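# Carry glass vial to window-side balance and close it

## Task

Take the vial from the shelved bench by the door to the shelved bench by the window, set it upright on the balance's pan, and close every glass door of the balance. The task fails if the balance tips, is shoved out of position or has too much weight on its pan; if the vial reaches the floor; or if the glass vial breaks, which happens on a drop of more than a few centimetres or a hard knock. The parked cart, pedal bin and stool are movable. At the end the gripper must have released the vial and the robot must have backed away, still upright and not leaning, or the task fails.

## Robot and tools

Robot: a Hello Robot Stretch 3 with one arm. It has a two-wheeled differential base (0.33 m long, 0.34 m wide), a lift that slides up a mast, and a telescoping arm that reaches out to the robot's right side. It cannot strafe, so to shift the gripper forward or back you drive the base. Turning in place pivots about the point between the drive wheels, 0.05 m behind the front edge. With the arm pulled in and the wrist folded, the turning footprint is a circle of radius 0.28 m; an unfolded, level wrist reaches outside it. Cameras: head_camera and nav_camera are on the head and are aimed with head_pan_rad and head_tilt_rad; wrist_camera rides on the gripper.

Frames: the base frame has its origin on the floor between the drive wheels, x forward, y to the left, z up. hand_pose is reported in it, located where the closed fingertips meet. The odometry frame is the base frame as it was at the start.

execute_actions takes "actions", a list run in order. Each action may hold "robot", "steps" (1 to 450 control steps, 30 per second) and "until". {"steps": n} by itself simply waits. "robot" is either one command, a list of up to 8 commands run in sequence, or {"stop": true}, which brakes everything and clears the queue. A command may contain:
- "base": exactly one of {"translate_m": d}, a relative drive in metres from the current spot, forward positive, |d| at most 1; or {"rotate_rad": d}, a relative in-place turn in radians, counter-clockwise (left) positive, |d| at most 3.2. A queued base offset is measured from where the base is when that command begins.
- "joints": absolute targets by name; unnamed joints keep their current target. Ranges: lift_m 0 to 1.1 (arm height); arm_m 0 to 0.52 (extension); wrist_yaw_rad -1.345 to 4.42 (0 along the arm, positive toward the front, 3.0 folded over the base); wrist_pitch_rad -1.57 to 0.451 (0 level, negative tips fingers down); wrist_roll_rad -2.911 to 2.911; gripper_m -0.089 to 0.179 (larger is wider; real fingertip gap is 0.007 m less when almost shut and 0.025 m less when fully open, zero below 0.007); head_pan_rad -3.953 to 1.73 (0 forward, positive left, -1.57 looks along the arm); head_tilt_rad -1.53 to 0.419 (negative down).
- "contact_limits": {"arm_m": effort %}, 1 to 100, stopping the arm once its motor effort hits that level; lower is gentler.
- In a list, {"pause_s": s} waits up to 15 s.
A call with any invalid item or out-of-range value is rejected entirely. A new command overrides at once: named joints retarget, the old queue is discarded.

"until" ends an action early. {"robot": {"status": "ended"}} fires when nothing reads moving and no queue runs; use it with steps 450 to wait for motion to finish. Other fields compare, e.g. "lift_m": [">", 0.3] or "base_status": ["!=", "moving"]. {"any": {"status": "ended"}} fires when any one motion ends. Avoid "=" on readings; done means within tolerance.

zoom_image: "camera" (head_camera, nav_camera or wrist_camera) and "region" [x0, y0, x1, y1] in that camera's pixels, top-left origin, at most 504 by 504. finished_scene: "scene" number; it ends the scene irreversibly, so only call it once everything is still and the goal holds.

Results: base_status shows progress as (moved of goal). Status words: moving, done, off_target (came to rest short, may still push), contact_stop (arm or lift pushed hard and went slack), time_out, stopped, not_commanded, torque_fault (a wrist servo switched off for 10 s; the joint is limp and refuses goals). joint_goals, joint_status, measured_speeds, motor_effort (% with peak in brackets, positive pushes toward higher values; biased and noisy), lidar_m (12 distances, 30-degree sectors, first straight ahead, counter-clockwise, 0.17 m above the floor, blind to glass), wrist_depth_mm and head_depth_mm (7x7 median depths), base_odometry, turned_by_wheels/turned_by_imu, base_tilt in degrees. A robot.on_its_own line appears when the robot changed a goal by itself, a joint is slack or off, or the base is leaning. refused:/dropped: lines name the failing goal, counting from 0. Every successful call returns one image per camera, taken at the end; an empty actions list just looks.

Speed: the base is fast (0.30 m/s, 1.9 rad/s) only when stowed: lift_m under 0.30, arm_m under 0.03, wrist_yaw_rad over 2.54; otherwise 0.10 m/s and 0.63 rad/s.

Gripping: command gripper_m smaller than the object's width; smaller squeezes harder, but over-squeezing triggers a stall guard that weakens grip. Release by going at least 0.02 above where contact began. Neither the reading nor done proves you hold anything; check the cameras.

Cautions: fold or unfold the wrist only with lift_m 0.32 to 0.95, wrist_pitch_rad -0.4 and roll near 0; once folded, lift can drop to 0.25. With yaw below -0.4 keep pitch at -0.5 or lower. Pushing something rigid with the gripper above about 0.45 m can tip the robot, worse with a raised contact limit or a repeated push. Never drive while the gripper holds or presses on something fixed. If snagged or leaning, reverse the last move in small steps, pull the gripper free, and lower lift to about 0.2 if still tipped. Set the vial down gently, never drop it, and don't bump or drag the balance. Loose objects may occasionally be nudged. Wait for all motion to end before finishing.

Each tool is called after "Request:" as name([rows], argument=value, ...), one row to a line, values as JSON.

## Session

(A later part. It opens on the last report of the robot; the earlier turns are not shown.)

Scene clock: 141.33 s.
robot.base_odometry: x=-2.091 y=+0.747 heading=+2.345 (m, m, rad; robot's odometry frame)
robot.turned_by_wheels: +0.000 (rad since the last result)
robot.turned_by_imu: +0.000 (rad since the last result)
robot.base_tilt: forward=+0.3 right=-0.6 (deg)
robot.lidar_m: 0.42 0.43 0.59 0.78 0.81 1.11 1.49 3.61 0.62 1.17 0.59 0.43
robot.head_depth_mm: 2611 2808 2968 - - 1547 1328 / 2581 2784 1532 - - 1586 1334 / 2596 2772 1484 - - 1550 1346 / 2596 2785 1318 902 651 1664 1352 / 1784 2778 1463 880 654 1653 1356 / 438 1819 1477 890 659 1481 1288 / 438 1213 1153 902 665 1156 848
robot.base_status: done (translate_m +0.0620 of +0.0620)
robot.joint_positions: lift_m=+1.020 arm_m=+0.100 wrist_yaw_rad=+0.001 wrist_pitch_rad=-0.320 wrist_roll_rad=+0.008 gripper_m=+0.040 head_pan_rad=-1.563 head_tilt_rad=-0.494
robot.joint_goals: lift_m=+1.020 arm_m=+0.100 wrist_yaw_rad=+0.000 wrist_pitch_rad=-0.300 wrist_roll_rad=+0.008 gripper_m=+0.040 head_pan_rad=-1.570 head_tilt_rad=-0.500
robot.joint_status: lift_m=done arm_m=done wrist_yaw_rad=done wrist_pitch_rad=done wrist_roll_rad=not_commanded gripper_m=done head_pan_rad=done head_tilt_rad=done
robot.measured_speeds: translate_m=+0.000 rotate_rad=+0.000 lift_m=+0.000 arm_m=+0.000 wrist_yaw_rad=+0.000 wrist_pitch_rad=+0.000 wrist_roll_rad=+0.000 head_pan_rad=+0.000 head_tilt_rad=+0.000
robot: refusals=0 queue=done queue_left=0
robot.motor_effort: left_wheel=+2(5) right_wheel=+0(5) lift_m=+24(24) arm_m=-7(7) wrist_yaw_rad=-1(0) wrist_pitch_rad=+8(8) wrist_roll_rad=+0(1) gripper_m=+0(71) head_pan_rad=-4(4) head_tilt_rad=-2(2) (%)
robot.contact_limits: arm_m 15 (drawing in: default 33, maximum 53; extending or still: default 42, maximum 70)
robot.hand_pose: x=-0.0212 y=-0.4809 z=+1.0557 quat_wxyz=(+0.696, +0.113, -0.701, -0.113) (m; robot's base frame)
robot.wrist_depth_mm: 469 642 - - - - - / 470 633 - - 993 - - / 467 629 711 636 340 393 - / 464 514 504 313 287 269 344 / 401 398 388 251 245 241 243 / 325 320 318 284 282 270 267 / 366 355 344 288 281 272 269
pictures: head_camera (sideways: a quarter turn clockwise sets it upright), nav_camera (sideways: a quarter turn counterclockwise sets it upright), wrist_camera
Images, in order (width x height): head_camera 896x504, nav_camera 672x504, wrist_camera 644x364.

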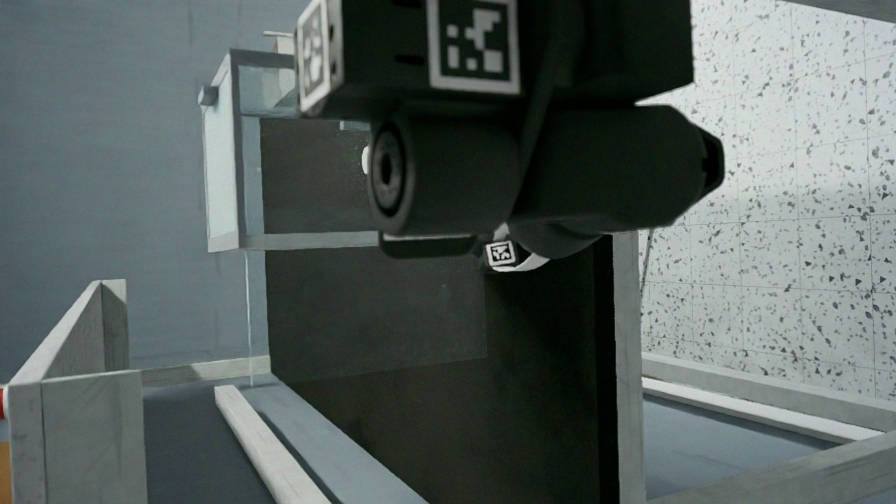

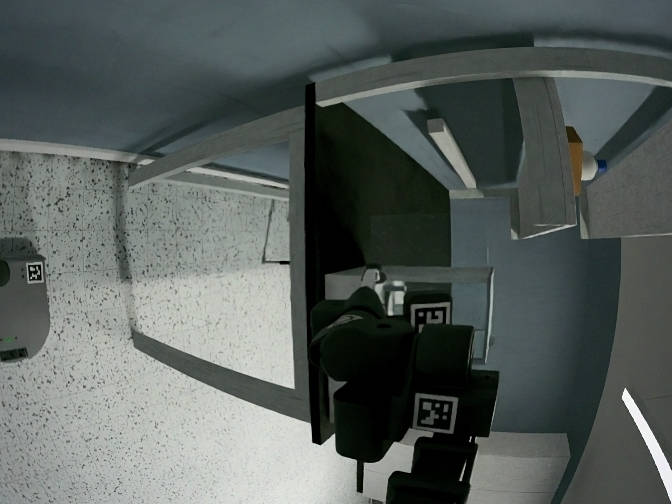

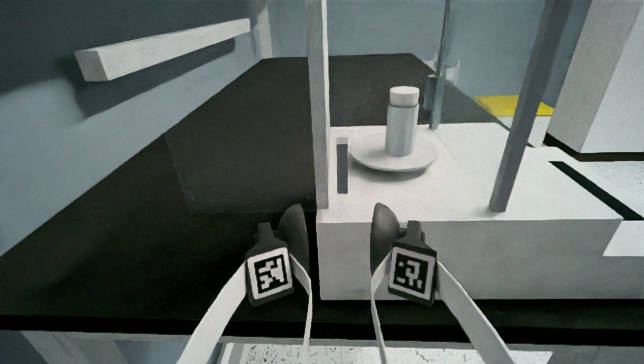

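Request:
execute_actions([
  {"robot":[{"joints":{"arm_m":0.148},"contact_limits":{"arm_m":9}}],"steps":450,"until":{"robot":{"status":"ended"}}},
])

Request:
zoom_image(camera="wrist_camera", region=[220, 134, 460, 334])

Scene clock: 145.30 s.
robot.base_odometry: x=-2.091 y=+0.747 heading=+2.345 (m, m, rad; robot's odometry frame)
robot.turned_by_wheels: +0.000 (rad since the last result)
robot.turned_by_imu: +0.000 (rad since the last result)
robot.base_tilt: forward=+0.3 right=-0.7 (deg)
robot.lidar_m: 0.42 0.43 0.59 0.78 0.81 1.10 1.48 3.61 0.62 1.18 0.59 0.43
robot.head_depth_mm: 2610 2815 - - 651 1626 1338 / 2596 2807 - - 651 1639 1340 / 2584 2849 1631 - - 1642 1341 / 2611 2799 1428 874 650 1656 1342 / 1793 2812 1460 879 656 1655 1357 / 438 1820 1485 889 662 1476 1293 / 438 1208 1161 901 664 1160 849
robot.base_status: done (translate_m +0.0620 of +0.0620)
robot.joint_positions: lift_m=+1.020 arm_m=+0.148 wrist_yaw_rad=+0.001 wrist_pitch_rad=-0.320 wrist_roll_rad=+0.008 gripper_m=+0.040 head_pan_rad=-1.563 head_tilt_rad=-0.494
robot.joint_goals: lift_m=+1.020 arm_m=+0.148 wrist_yaw_rad=+0.000 wrist_pitch_rad=-0.300 wrist_roll_rad=+0.008 gripper_m=+0.040 head_pan_rad=-1.570 head_tilt_rad=-0.500
robot.joint_status: lift_m=done arm_m=done wrist_yaw_rad=done wrist_pitch_rad=done wrist_roll_rad=not_commanded gripper_m=done head_pan_rad=done head_tilt_rad=done
robot.measured_speeds: translate_m=+0.000 rotate_rad=+0.000 lift_m=+0.000 arm_m=+0.000 wrist_yaw_rad=+0.000 wrist_pitch_rad=+0.000 wrist_roll_rad=+0.000 head_pan_rad=+0.000 head_tilt_rad=+0.000
robot: refusals=0 queue=done queue_left=0
robot.motor_effort: left_wheel=+1(1) right_wheel=-1(0) lift_m=+24(24) arm_m=+3(3) wrist_yaw_rad=-1(0) wrist_pitch_rad=+8(8) wrist_roll_rad=+0(1) gripper_m=+0(1) head_pan_rad=-5(5) head_tilt_rad=-2(2) (%)
robot.contact_limits: arm_m 9 (drawing in: default 33, maximum 53; extending or still: default 42, maximum 70)
robot.hand_pose: x=-0.0212 y=-0.5283 z=+1.0557 quat_wxyz=(+0.696, +0.113, -0.701, -0.113) (m; robot's base frame)
robot.wrist_depth_mm: 475 640 - - - - - / 444 629 - - - - - / 470 630 710 633 341 709 - / 459 514 502 280 261 282 327 / 399 394 390 217 233 213 217 / 325 319 317 213 212 203 201 / 271 269 265 246 235 232 229
pictures: head_camera (sideways: a quarter turn clockwise sets it upright), nav_camera (sideways: a quarter turn counterclockwise sets it upright), wrist_camera
Images, in order (width x height): head_camera 896x504, nav_camera 672x504, wrist_camera 644x364.

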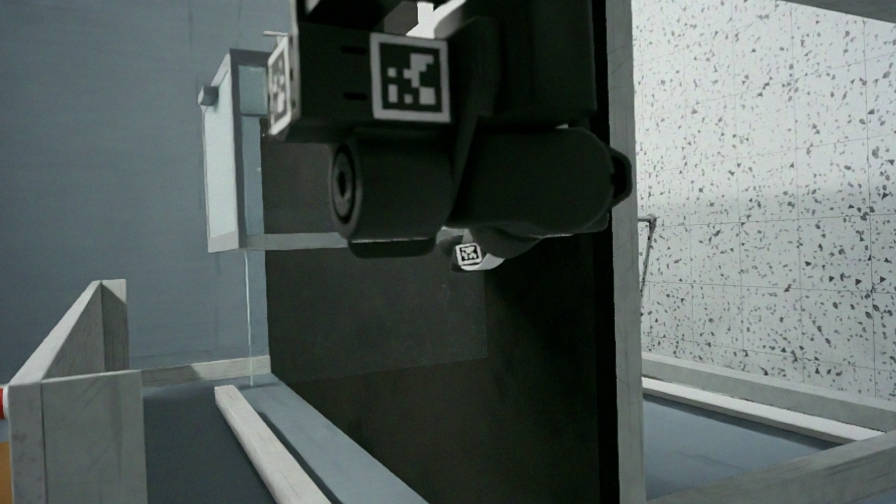

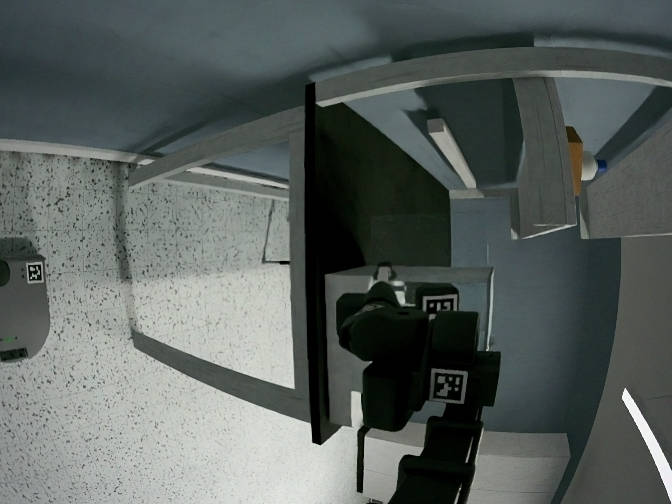

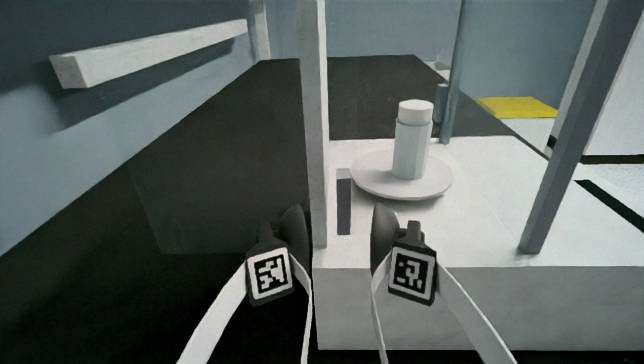

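Region (220, 134, 460, 334) of wrist_camera's 644x364 image, scaled by 2.100.

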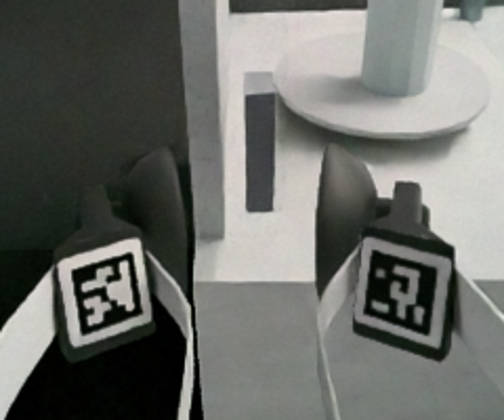

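Request:
execute_actions([
  {"robot":{"joints":{"arm_m":0.153},"contact_limits":{"arm_m":9}},"steps":60,"until":{"robot":{"status":"ended"}}},
  {"robot":{"base":{"translate_m":-0.06}},"steps":200,"until":{"robot":{"status":"ended"}}},
])

Scene clock: 148.90 s.
robot.base_odometry: x=-2.049 y=+0.705 heading=+2.345 (m, m, rad; robot's odometry frame)
robot.turned_by_wheels: +0.000 (rad since the last result)
robot.turned_by_imu: +0.000 (rad since the last result)
robot.base_tilt: forward=+0.4 right=-0.6 (deg)
robot.lidar_m: 0.48 0.50 0.68 0.78 0.81 1.11 1.43 3.60 0.60 1.39 0.66 0.49
robot.head_depth_mm: 2593 2842 - - 649 766 841 / 2610 2824 - - 649 1640 1334 / 2625 2759 1546 - - 1640 1338 / 2620 2760 1575 656 607 1632 1352 / 2540 2755 1237 792 629 1668 1354 / 1417 1942 1491 888 661 1589 1326 / 448 1382 1280 892 662 1318 1211
robot.base_status: done (translate_m -0.0600 of -0.0600)
robot.joint_positions: lift_m=+1.020 arm_m=+0.153 wrist_yaw_rad=+0.005 wrist_pitch_rad=-0.320 wrist_roll_rad=+0.008 gripper_m=+0.040 head_pan_rad=-1.563 head_tilt_rad=-0.494
robot.joint_goals: lift_m=+1.020 arm_m=+0.153 wrist_yaw_rad=+0.000 wrist_pitch_rad=-0.300 wrist_roll_rad=+0.008 gripper_m=+0.040 head_pan_rad=-1.570 head_tilt_rad=-0.500
robot.joint_status: lift_m=done arm_m=done wrist_yaw_rad=done wrist_pitch_rad=done wrist_roll_rad=not_commanded gripper_m=done head_pan_rad=done head_tilt_rad=done
robot.measured_speeds: translate_m=+0.000 rotate_rad=+0.000 lift_m=+0.000 arm_m=+0.000 wrist_yaw_rad=+0.000 wrist_pitch_rad=+0.000 wrist_roll_rad=+0.000 head_pan_rad=+0.000 head_tilt_rad=+0.000
robot: refusals=0 queue=done queue_left=0
robot.motor_effort: left_wheel=+2(3) right_wheel=-3(11) lift_m=+24(24) arm_m=+3(3) wrist_yaw_rad=-4(4) wrist_pitch_rad=+8(8) wrist_roll_rad=+1(0) gripper_m=-1(2) head_pan_rad=-5(6) head_tilt_rad=-2(2) (%)
robot.contact_limits: arm_m 9 (drawing in: default 33, maximum 53; extending or still: default 42, maximum 70)
robot.hand_pose: x=-0.0203 y=-0.5333 z=+1.0557 quat_wxyz=(+0.696, +0.114, -0.700, -0.112) (m; robot's base frame)
robot.wrist_depth_mm: 515 675 197 - - - - / 475 770 195 - - - - / 534 668 221 643 613 - - / 490 512 254 262 275 314 - / 400 395 355 219 199 221 273 / 324 321 307 202 205 197 215 / 272 269 246 232 228 224 221
pictures: head_camera (sideways: a quarter turn clockwise sets it upright), nav_camera (sideways: a quarter turn counterclockwise sets it upright), wrist_camera
Images, in order (width x height): head_camera 896x504, nav_camera 672x504, wrist_camera 644x364.

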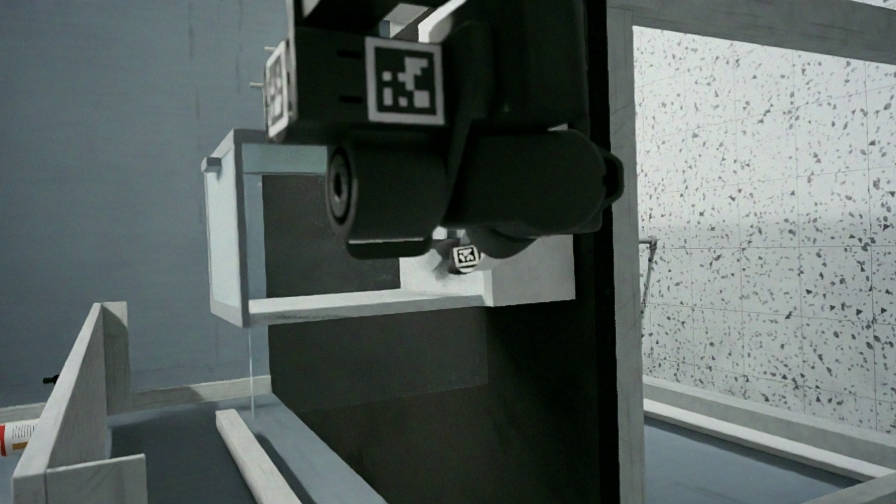

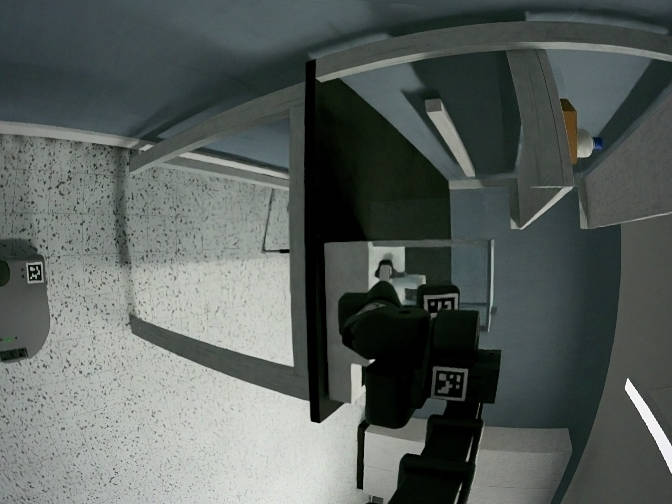

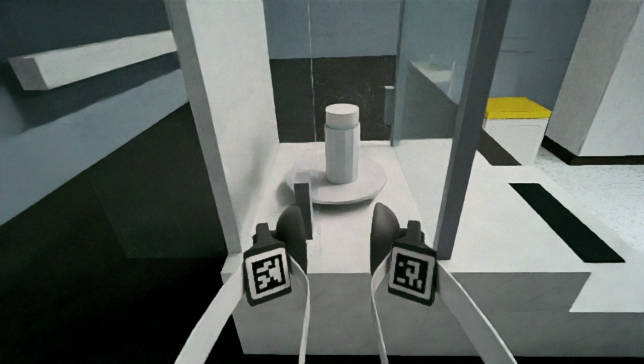

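Request:
execute_actions([
  {"robot":{"base":{"translate_m":-0.066}},"steps":200,"until":{"robot":{"status":"ended"}}},
])

Request:
zoom_image(camera="wrist_camera", region=[220, 60, 460, 280])

Scene clock: 152.33 s.
robot.base_odometry: x=-2.003 y=+0.657 heading=+2.345 (m, m, rad; robot's odometry frame)
robot.turned_by_wheels: +0.000 (rad since the last result)
robot.turned_by_imu: +0.000 (rad since the last result)
robot.base_tilt: forward=+0.3 right=-0.6 (deg)
robot.lidar_m: 0.54 0.56 0.77 0.78 0.81 1.11 1.36 3.62 0.57 1.65 0.70 0.56
robot.head_depth_mm: 2618 2878 - - 649 732 1269 / 2598 2824 - - 647 1580 1242 / 2616 2836 1630 - - 1638 1345 / 2612 2743 1429 637 607 1656 1350 / 2582 2772 1462 626 604 1665 1353 / 2146 2298 632 798 635 1613 1365 / 1173 1556 1440 895 661 1439 1289
robot.base_status: done (translate_m -0.0660 of -0.0660)
robot.joint_positions: lift_m=+1.020 arm_m=+0.153 wrist_yaw_rad=+0.005 wrist_pitch_rad=-0.320 wrist_roll_rad=+0.008 gripper_m=+0.040 head_pan_rad=-1.563 head_tilt_rad=-0.494
robot.joint_goals: lift_m=+1.020 arm_m=+0.153 wrist_yaw_rad=+0.000 wrist_pitch_rad=-0.300 wrist_roll_rad=+0.008 gripper_m=+0.040 head_pan_rad=-1.570 head_tilt_rad=-0.500
robot.joint_status: lift_m=done arm_m=done wrist_yaw_rad=done wrist_pitch_rad=done wrist_roll_rad=not_commanded gripper_m=done head_pan_rad=done head_tilt_rad=done
robot.measured_speeds: translate_m=+0.000 rotate_rad=+0.000 lift_m=+0.000 arm_m=+0.000 wrist_yaw_rad=+0.000 wrist_pitch_rad=+0.000 wrist_roll_rad=+0.000 head_pan_rad=+0.000 head_tilt_rad=+0.000
robot: refusals=0 queue=done queue_left=0
robot.motor_effort: left_wheel=+2(4) right_wheel=-3(9) lift_m=+24(24) arm_m=+4(3) wrist_yaw_rad=-3(4) wrist_pitch_rad=+8(8) wrist_roll_rad=+1(0) gripper_m=-1(1) head_pan_rad=-5(5) head_tilt_rad=-2(2) (%)
robot.contact_limits: arm_m 9 (drawing in: default 33, maximum 53; extending or still: default 42, maximum 70)
robot.hand_pose: x=-0.0203 y=-0.5333 z=+1.0557 quat_wxyz=(+0.696, +0.114, -0.700, -0.112) (m; robot's base frame)
robot.wrist_depth_mm: 156 209 - - - - - / 475 207 - - - - - / 582 207 309 638 668 - - / 525 220 272 254 307 - - / 399 236 237 202 233 276 - / 324 219 208 204 206 227 - / 272 259 236 232 229 224 239
pictures: head_camera (sideways: a quarter turn clockwise sets it upright), nav_camera (sideways: a quarter turn counterclockwise sets it upright), wrist_camera
Images, in order (width x height): head_camera 896x504, nav_camera 672x504, wrist_camera 644x364.

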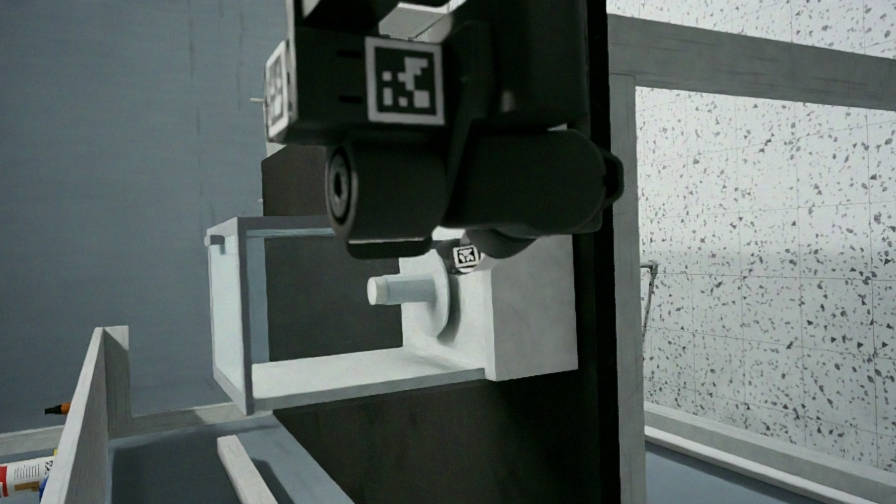

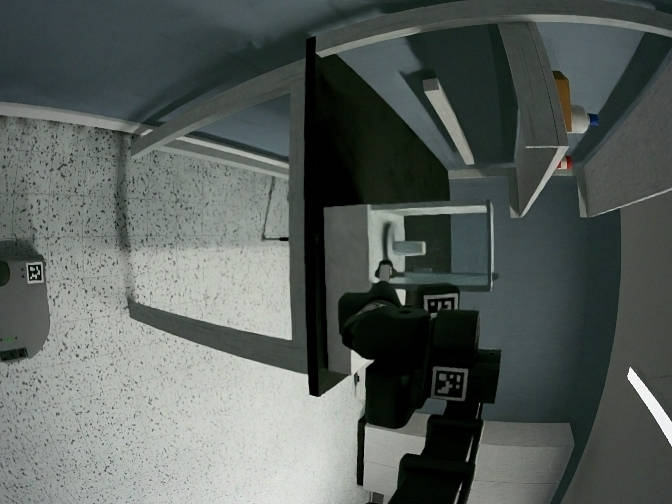

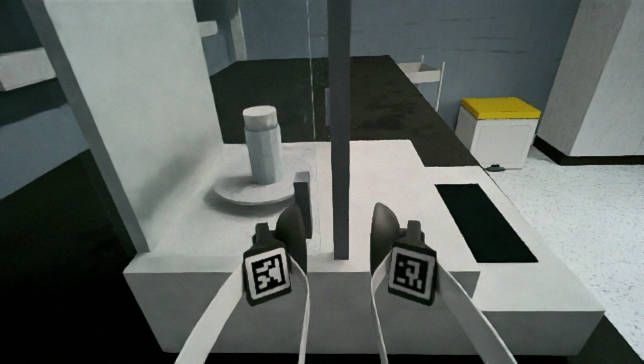

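Region (220, 60, 460, 280) of wrist_camera's 644x364 image, scaled by 2.100; it fills the top 462 rows of this view, and the rest is white.

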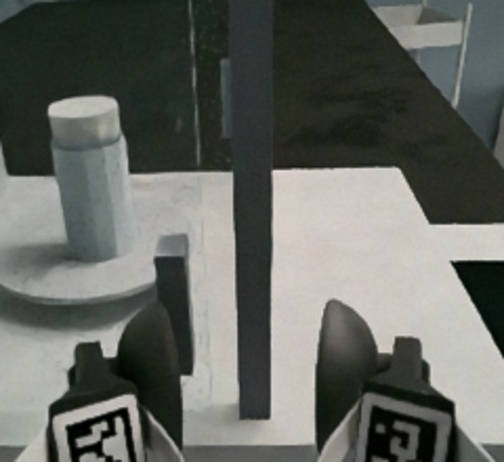

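Gap about 9 mm.

Request:
execute_actions([
  {"robot":{"base":{"translate_m":-0.011}},"steps":200,"until":{"robot":{"status":"ended"}}},
])

Request:
zoom_image(camera="wrist_camera", region=[220, 60, 460, 280])

Scene clock: 156.40 s.
robot.base_odometry: x=-1.995 y=+0.649 heading=+2.345 (m, m, rad; robot's odometry frame)
robot.turned_by_wheels: +0.000 (rad since the last result)
robot.turned_by_imu: +0.000 (rad since the last result)
robot.base_tilt: forward=+0.4 right=-0.6 (deg)
robot.lidar_m: 0.55 0.57 0.79 0.78 0.81 1.11 1.35 3.61 0.57 0.58 0.71 0.57
robot.head_depth_mm: 2600 2815 - - 649 1485 1286 / 2611 2857 - - 649 1541 838 / 2583 2836 1643 - - 1640 1341 / 2560 2772 1453 655 607 1655 1353 / 2586 2776 1462 625 606 1670 1351 / 2207 2331 616 678 633 1620 1361 / 1075 1698 1451 896 661 1453 1291
robot.base_status: done (translate_m -0.0110 of -0.0110)
robot.joint_positions: lift_m=+1.020 arm_m=+0.153 wrist_yaw_rad=+0.005 wrist_pitch_rad=-0.320 wrist_roll_rad=+0.008 gripper_m=+0.040 head_pan_rad=-1.563 head_tilt_rad=-0.494
robot.joint_goals: lift_m=+1.020 arm_m=+0.153 wrist_yaw_rad=+0.000 wrist_pitch_rad=-0.300 wrist_roll_rad=+0.008 gripper_m=+0.040 head_pan_rad=-1.570 head_tilt_rad=-0.500
robot.joint_status: lift_m=done arm_m=done wrist_yaw_rad=done wrist_pitch_rad=done wrist_roll_rad=not_commanded gripper_m=done head_pan_rad=done head_tilt_rad=done
robot.measured_speeds: translate_m=+0.000 rotate_rad=+0.000 lift_m=+0.000 arm_m=+0.000 wrist_yaw_rad=+0.000 wrist_pitch_rad=+0.000 wrist_roll_rad=+0.000 head_pan_rad=+0.000 head_tilt_rad=+0.000
robot: refusals=0 queue=done queue_left=0
robot.motor_effort: left_wheel=+2(4) right_wheel=-2(9) lift_m=+24(24) arm_m=+3(3) wrist_yaw_rad=-4(4) wrist_pitch_rad=+8(8) wrist_roll_rad=+0(1) gripper_m=-1(1) head_pan_rad=-5(5) head_tilt_rad=-3(2) (%)
robot.contact_limits: arm_m 9 (drawing in: default 33, maximum 53; extending or still: default 42, maximum 70)
robot.hand_pose: x=-0.0203 y=-0.5333 z=+1.0557 quat_wxyz=(+0.696, +0.114, -0.700, -0.112) (m; robot's base frame)
robot.wrist_depth_mm: 168 226 - - - - - / 173 224 - - - - - / 556 224 333 631 667 - - / 521 222 270 269 318 - - / 403 226 235 217 236 289 - / 324 214 207 204 207 229 - / 271 253 235 233 230 225 246
pictures: head_camera (sideways: a quarter turn clockwise sets it upright), nav_camera (sideways: a quarter turn counterclockwise sets it upright), wrist_camera
Images, in order (width x height): head_camera 896x504, nav_camera 672x504, wrist_camera 644x364.

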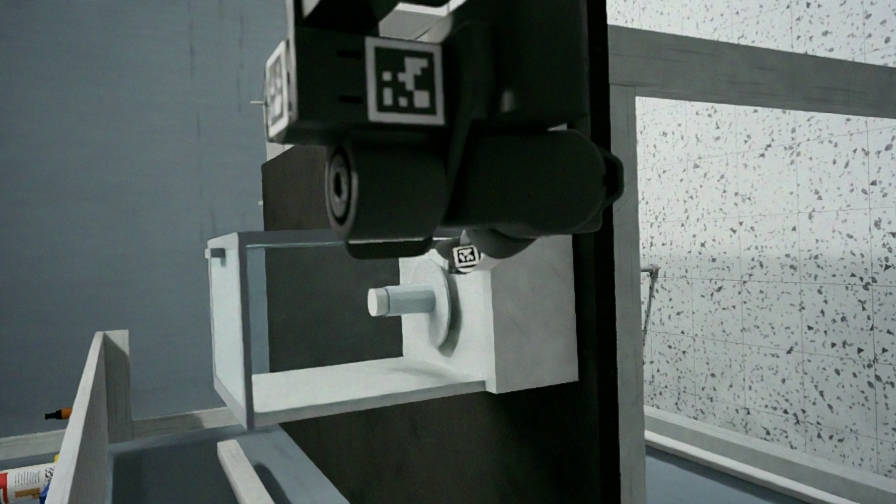

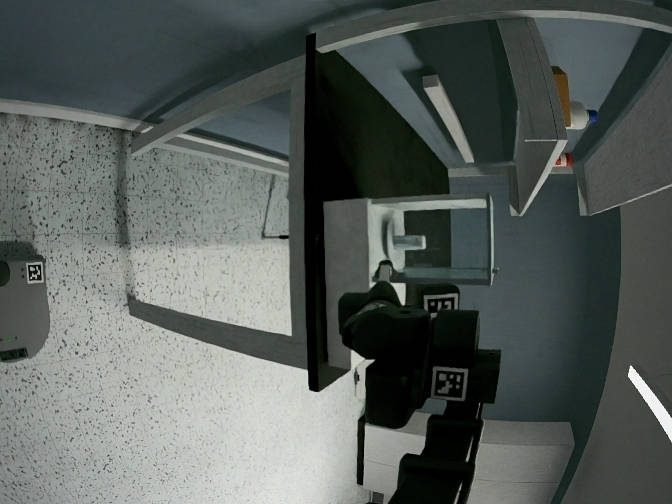

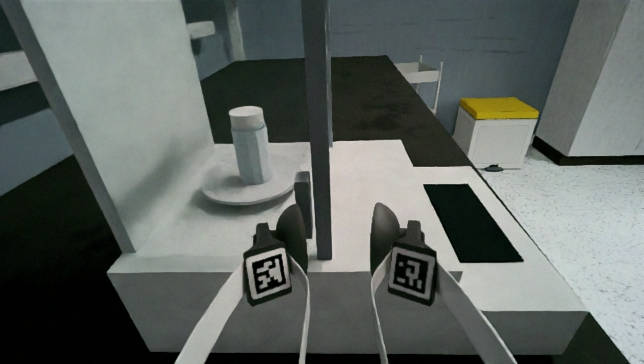

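Region (220, 60, 460, 280) of wrist_camera's 644x364 image, scaled by 2.100; it fills the top 462 rows of this view, and the rest is white.

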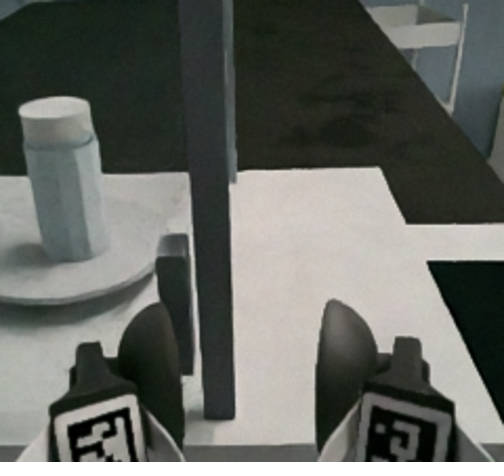

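No stop felt yet; a little more.

Request:
execute_actions([
  {"robot":{"base":{"translate_m":-0.004}},"steps":200,"until":{"robot":{"status":"ended"}}},
])

Scene clock: 158.17 s.
robot.base_odometry: x=-1.992 y=+0.647 heading=+2.345 (m, m, rad; robot's odometry frame)
robot.turned_by_wheels: +0.000 (rad since the last result)
robot.turned_by_imu: +0.000 (rad since the last result)
robot.base_tilt: forward=+0.3 right=-0.6 (deg)
robot.lidar_m: 0.56 0.58 0.79 0.78 0.81 1.11 1.35 3.60 0.57 0.57 0.71 0.58
robot.head_depth_mm: 2579 2790 - - 646 1481 1301 / 2601 2827 - - 646 1503 839 / 2594 2801 1632 - - 1649 1349 / 2623 2764 1433 650 608 1659 1355 / 2578 2766 1463 626 605 1665 1360 / 2254 2412 629 688 615 1615 1355 / 1202 1699 1477 896 660 1463 1298
robot.base_status: done (translate_m -0.0040 of -0.0040)
robot.joint_positions: lift_m=+1.020 arm_m=+0.153 wrist_yaw_rad=+0.006 wrist_pitch_rad=-0.320 wrist_roll_rad=+0.008 gripper_m=+0.040 head_pan_rad=-1.563 head_tilt_rad=-0.494
robot.joint_goals: lift_m=+1.020 arm_m=+0.153 wrist_yaw_rad=+0.000 wrist_pitch_rad=-0.300 wrist_roll_rad=+0.008 gripper_m=+0.040 head_pan_rad=-1.570 head_tilt_rad=-0.500
robot.joint_status: lift_m=done arm_m=done wrist_yaw_rad=done wrist_pitch_rad=done wrist_roll_rad=not_commanded gripper_m=done head_pan_rad=done head_tilt_rad=done
robot.measured_speeds: translate_m=+0.000 rotate_rad=+0.000 lift_m=+0.000 arm_m=+0.000 wrist_yaw_rad=+0.000 wrist_pitch_rad=+0.000 wrist_roll_rad=+0.000 head_pan_rad=+0.000 head_tilt_rad=+0.000
robot: refusals=0 queue=done queue_left=0
robot.motor_effort: left_wheel=+3(4) right_wheel=-5(9) lift_m=+24(24) arm_m=+3(4) wrist_yaw_rad=-4(4) wrist_pitch_rad=+8(8) wrist_roll_rad=+0(1) gripper_m=-2(1) head_pan_rad=-5(5) head_tilt_rad=-2(2) (%)
robot.contact_limits: arm_m 9 (drawing in: default 33, maximum 53; extending or still: default 42, maximum 70)
robot.hand_pose: x=-0.0202 y=-0.5333 z=+1.0557 quat_wxyz=(+0.696, +0.114, -0.700, -0.111) (m; robot's base frame)
robot.wrist_depth_mm: 169 231 - - - - - / 173 230 - 996 - - - / 557 229 315 626 676 - - / 502 227 270 264 325 - - / 401 226 235 218 247 288 - / 323 211 208 204 207 229 - / 271 254 237 233 230 225 254
pictures: head_camera (sideways: a quarter turn clockwise sets it upright), nav_camera (sideways: a quarter turn counterclockwise sets it upright), wrist_camera
Images, in order (width x height): head_camera 896x504, nav_camera 672x504, wrist_camera 644x364.

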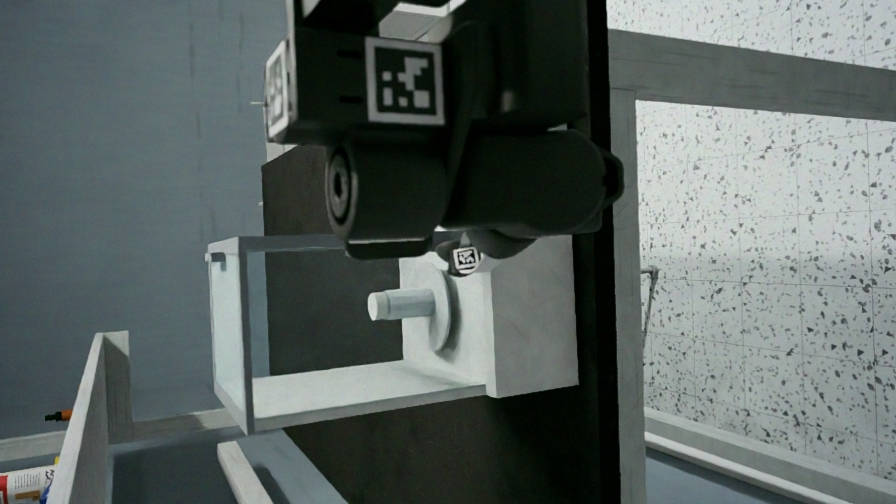

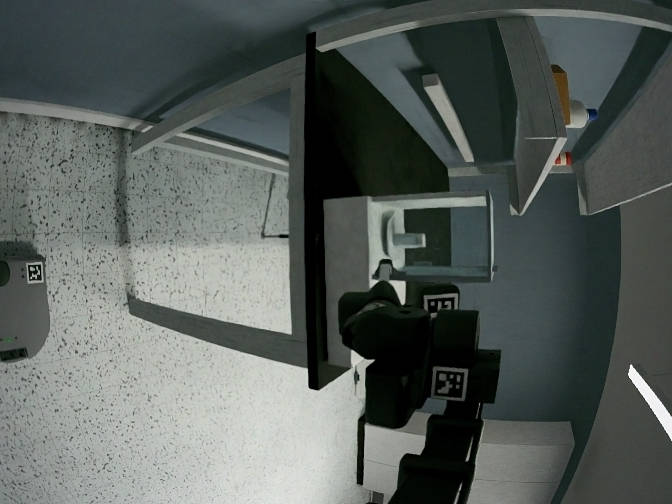

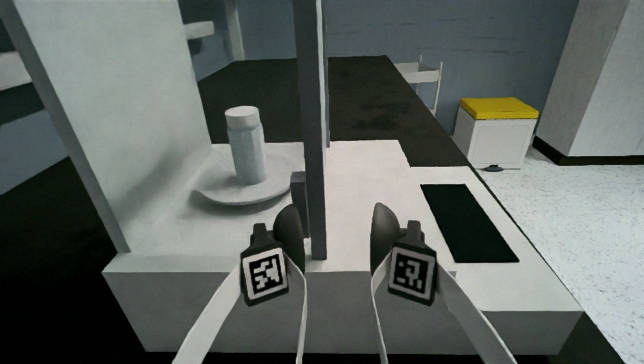

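The finger now flexes, so the door is at its stop. Withdraw.

Request:
execute_actions([
  {"robot":[{"base":{"translate_m":0.01}},{"joints":{"arm_m":0.0}},{"base":{"translate_m":-0.15},"joints":{"head_pan_rad":-1.3,"lift_m":0.9,"wrist_yaw_rad":1.5}}],"steps":300,"until":{"robot":{"status":"ended"}}},
])

Scene clock: 167.30 s.
robot.base_odometry: x=-1.895 y=+0.547 heading=+2.345 (m, m, rad; robot's odometry frame)
robot.turned_by_wheels: +0.000 (rad since the last result)
robot.turned_by_imu: -0.001 (rad since the last result)
robot.base_tilt: forward=+0.2 right=-0.6 (deg)
robot.lidar_m: 0.70 0.72 0.81 0.78 0.81 1.10 1.21 4.10 2.67 0.55 0.82 0.73
robot.head_depth_mm: 2493 2713 1519 839 586 684 1345 / 2535 2753 1381 713 593 1580 1233 / 2604 2812 1299 641 612 1648 1337 / 2120 2395 1311 615 627 1657 1352 / 1646 1729 718 654 657 1660 1359 / 1270 1365 1155 838 720 1522 1339 / 786 1169 1157 894 739 1294 1177
robot.base_status: done (translate_m -0.1500 of -0.1500)
robot.joint_positions: lift_m=+0.900 arm_m=+0.001 wrist_yaw_rad=+1.497 wrist_pitch_rad=-0.320 wrist_roll_rad=+0.008 gripper_m=+0.040 head_pan_rad=-1.307 head_tilt_rad=-0.494
robot.joint_goals: lift_m=+0.900 arm_m=+0.000 wrist_yaw_rad=+1.500 wrist_pitch_rad=-0.300 wrist_roll_rad=+0.008 gripper_m=+0.040 head_pan_rad=-1.300 head_tilt_rad=-0.500
robot.joint_status: lift_m=done arm_m=done wrist_yaw_rad=done wrist_pitch_rad=done wrist_roll_rad=not_commanded gripper_m=done head_pan_rad=done head_tilt_rad=done
robot.measured_speeds: translate_m=+0.000 rotate_rad=+0.000 lift_m=+0.000 arm_m=+0.000 wrist_yaw_rad=+0.000 wrist_pitch_rad=+0.000 wrist_roll_rad=+0.000 head_pan_rad=+0.000 head_tilt_rad=+0.000
robot: refusals=0 queue=done queue_left=0
robot.motor_effort: left_wheel=+1(6) right_wheel=+0(6) lift_m=+24(26) arm_m=-5(5) wrist_yaw_rad=+2(6) wrist_pitch_rad=+7(8) wrist_roll_rad=+0(0) gripper_m=+0(2) head_pan_rad=+4(35) head_tilt_rad=-2(2) (%)
robot.hand_pose: x=+0.2137 y=-0.1633 z=+0.9357 quat_wxyz=(+0.587, +0.559, -0.437, +0.390) (m; robot's base frame)
robot.wrist_depth_mm: 536 538 546 549 556 552 566 / 575 579 588 599 606 600 505 / 630 632 638 649 657 645 447 / 689 695 714 718 720 701 738 / 757 766 774 782 783 771 832 / 854 879 883 883 933 873 921 / 954 978 - - - 907 905
pictures: head_camera (sideways: a quarter turn clockwise sets it upright), nav_camera (sideways: a quarter turn counterclockwise sets it upright), wrist_camera
Images, in order (width x height): head_camera 896x504, nav_camera 672x504, wrist_camera 644x364.

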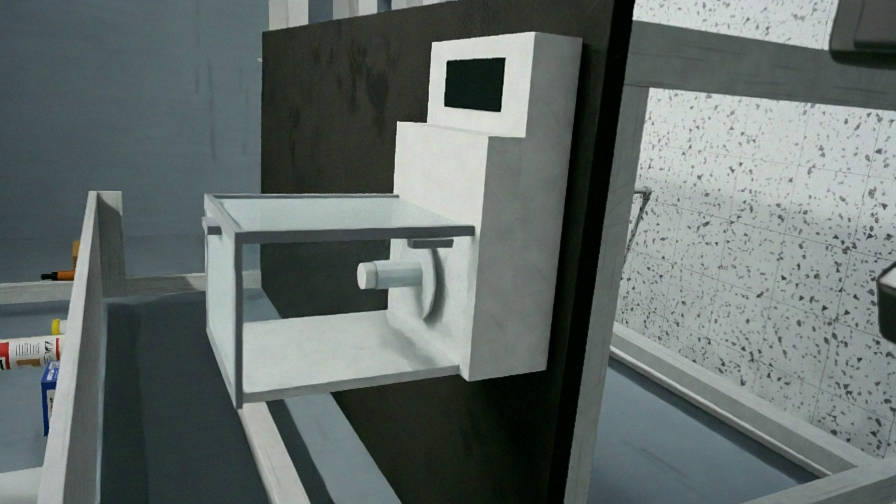

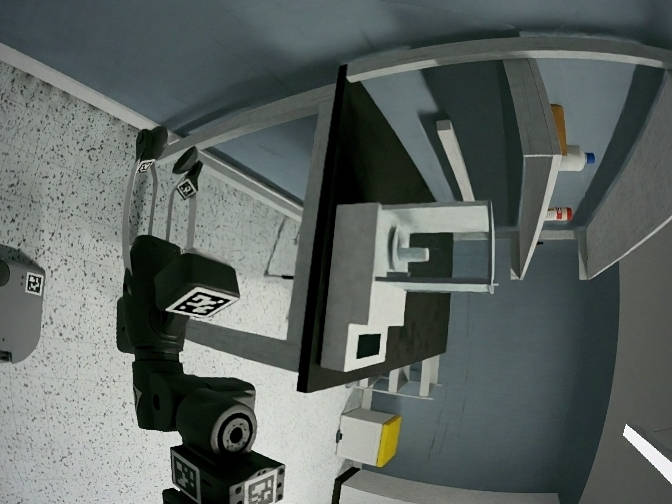

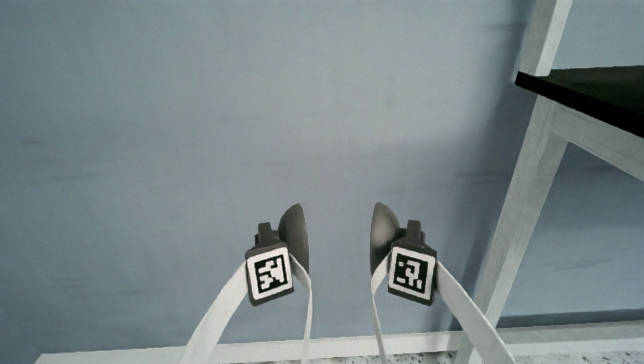

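Request:
finished_scene(scene=1)

The scene is finished: the task was done.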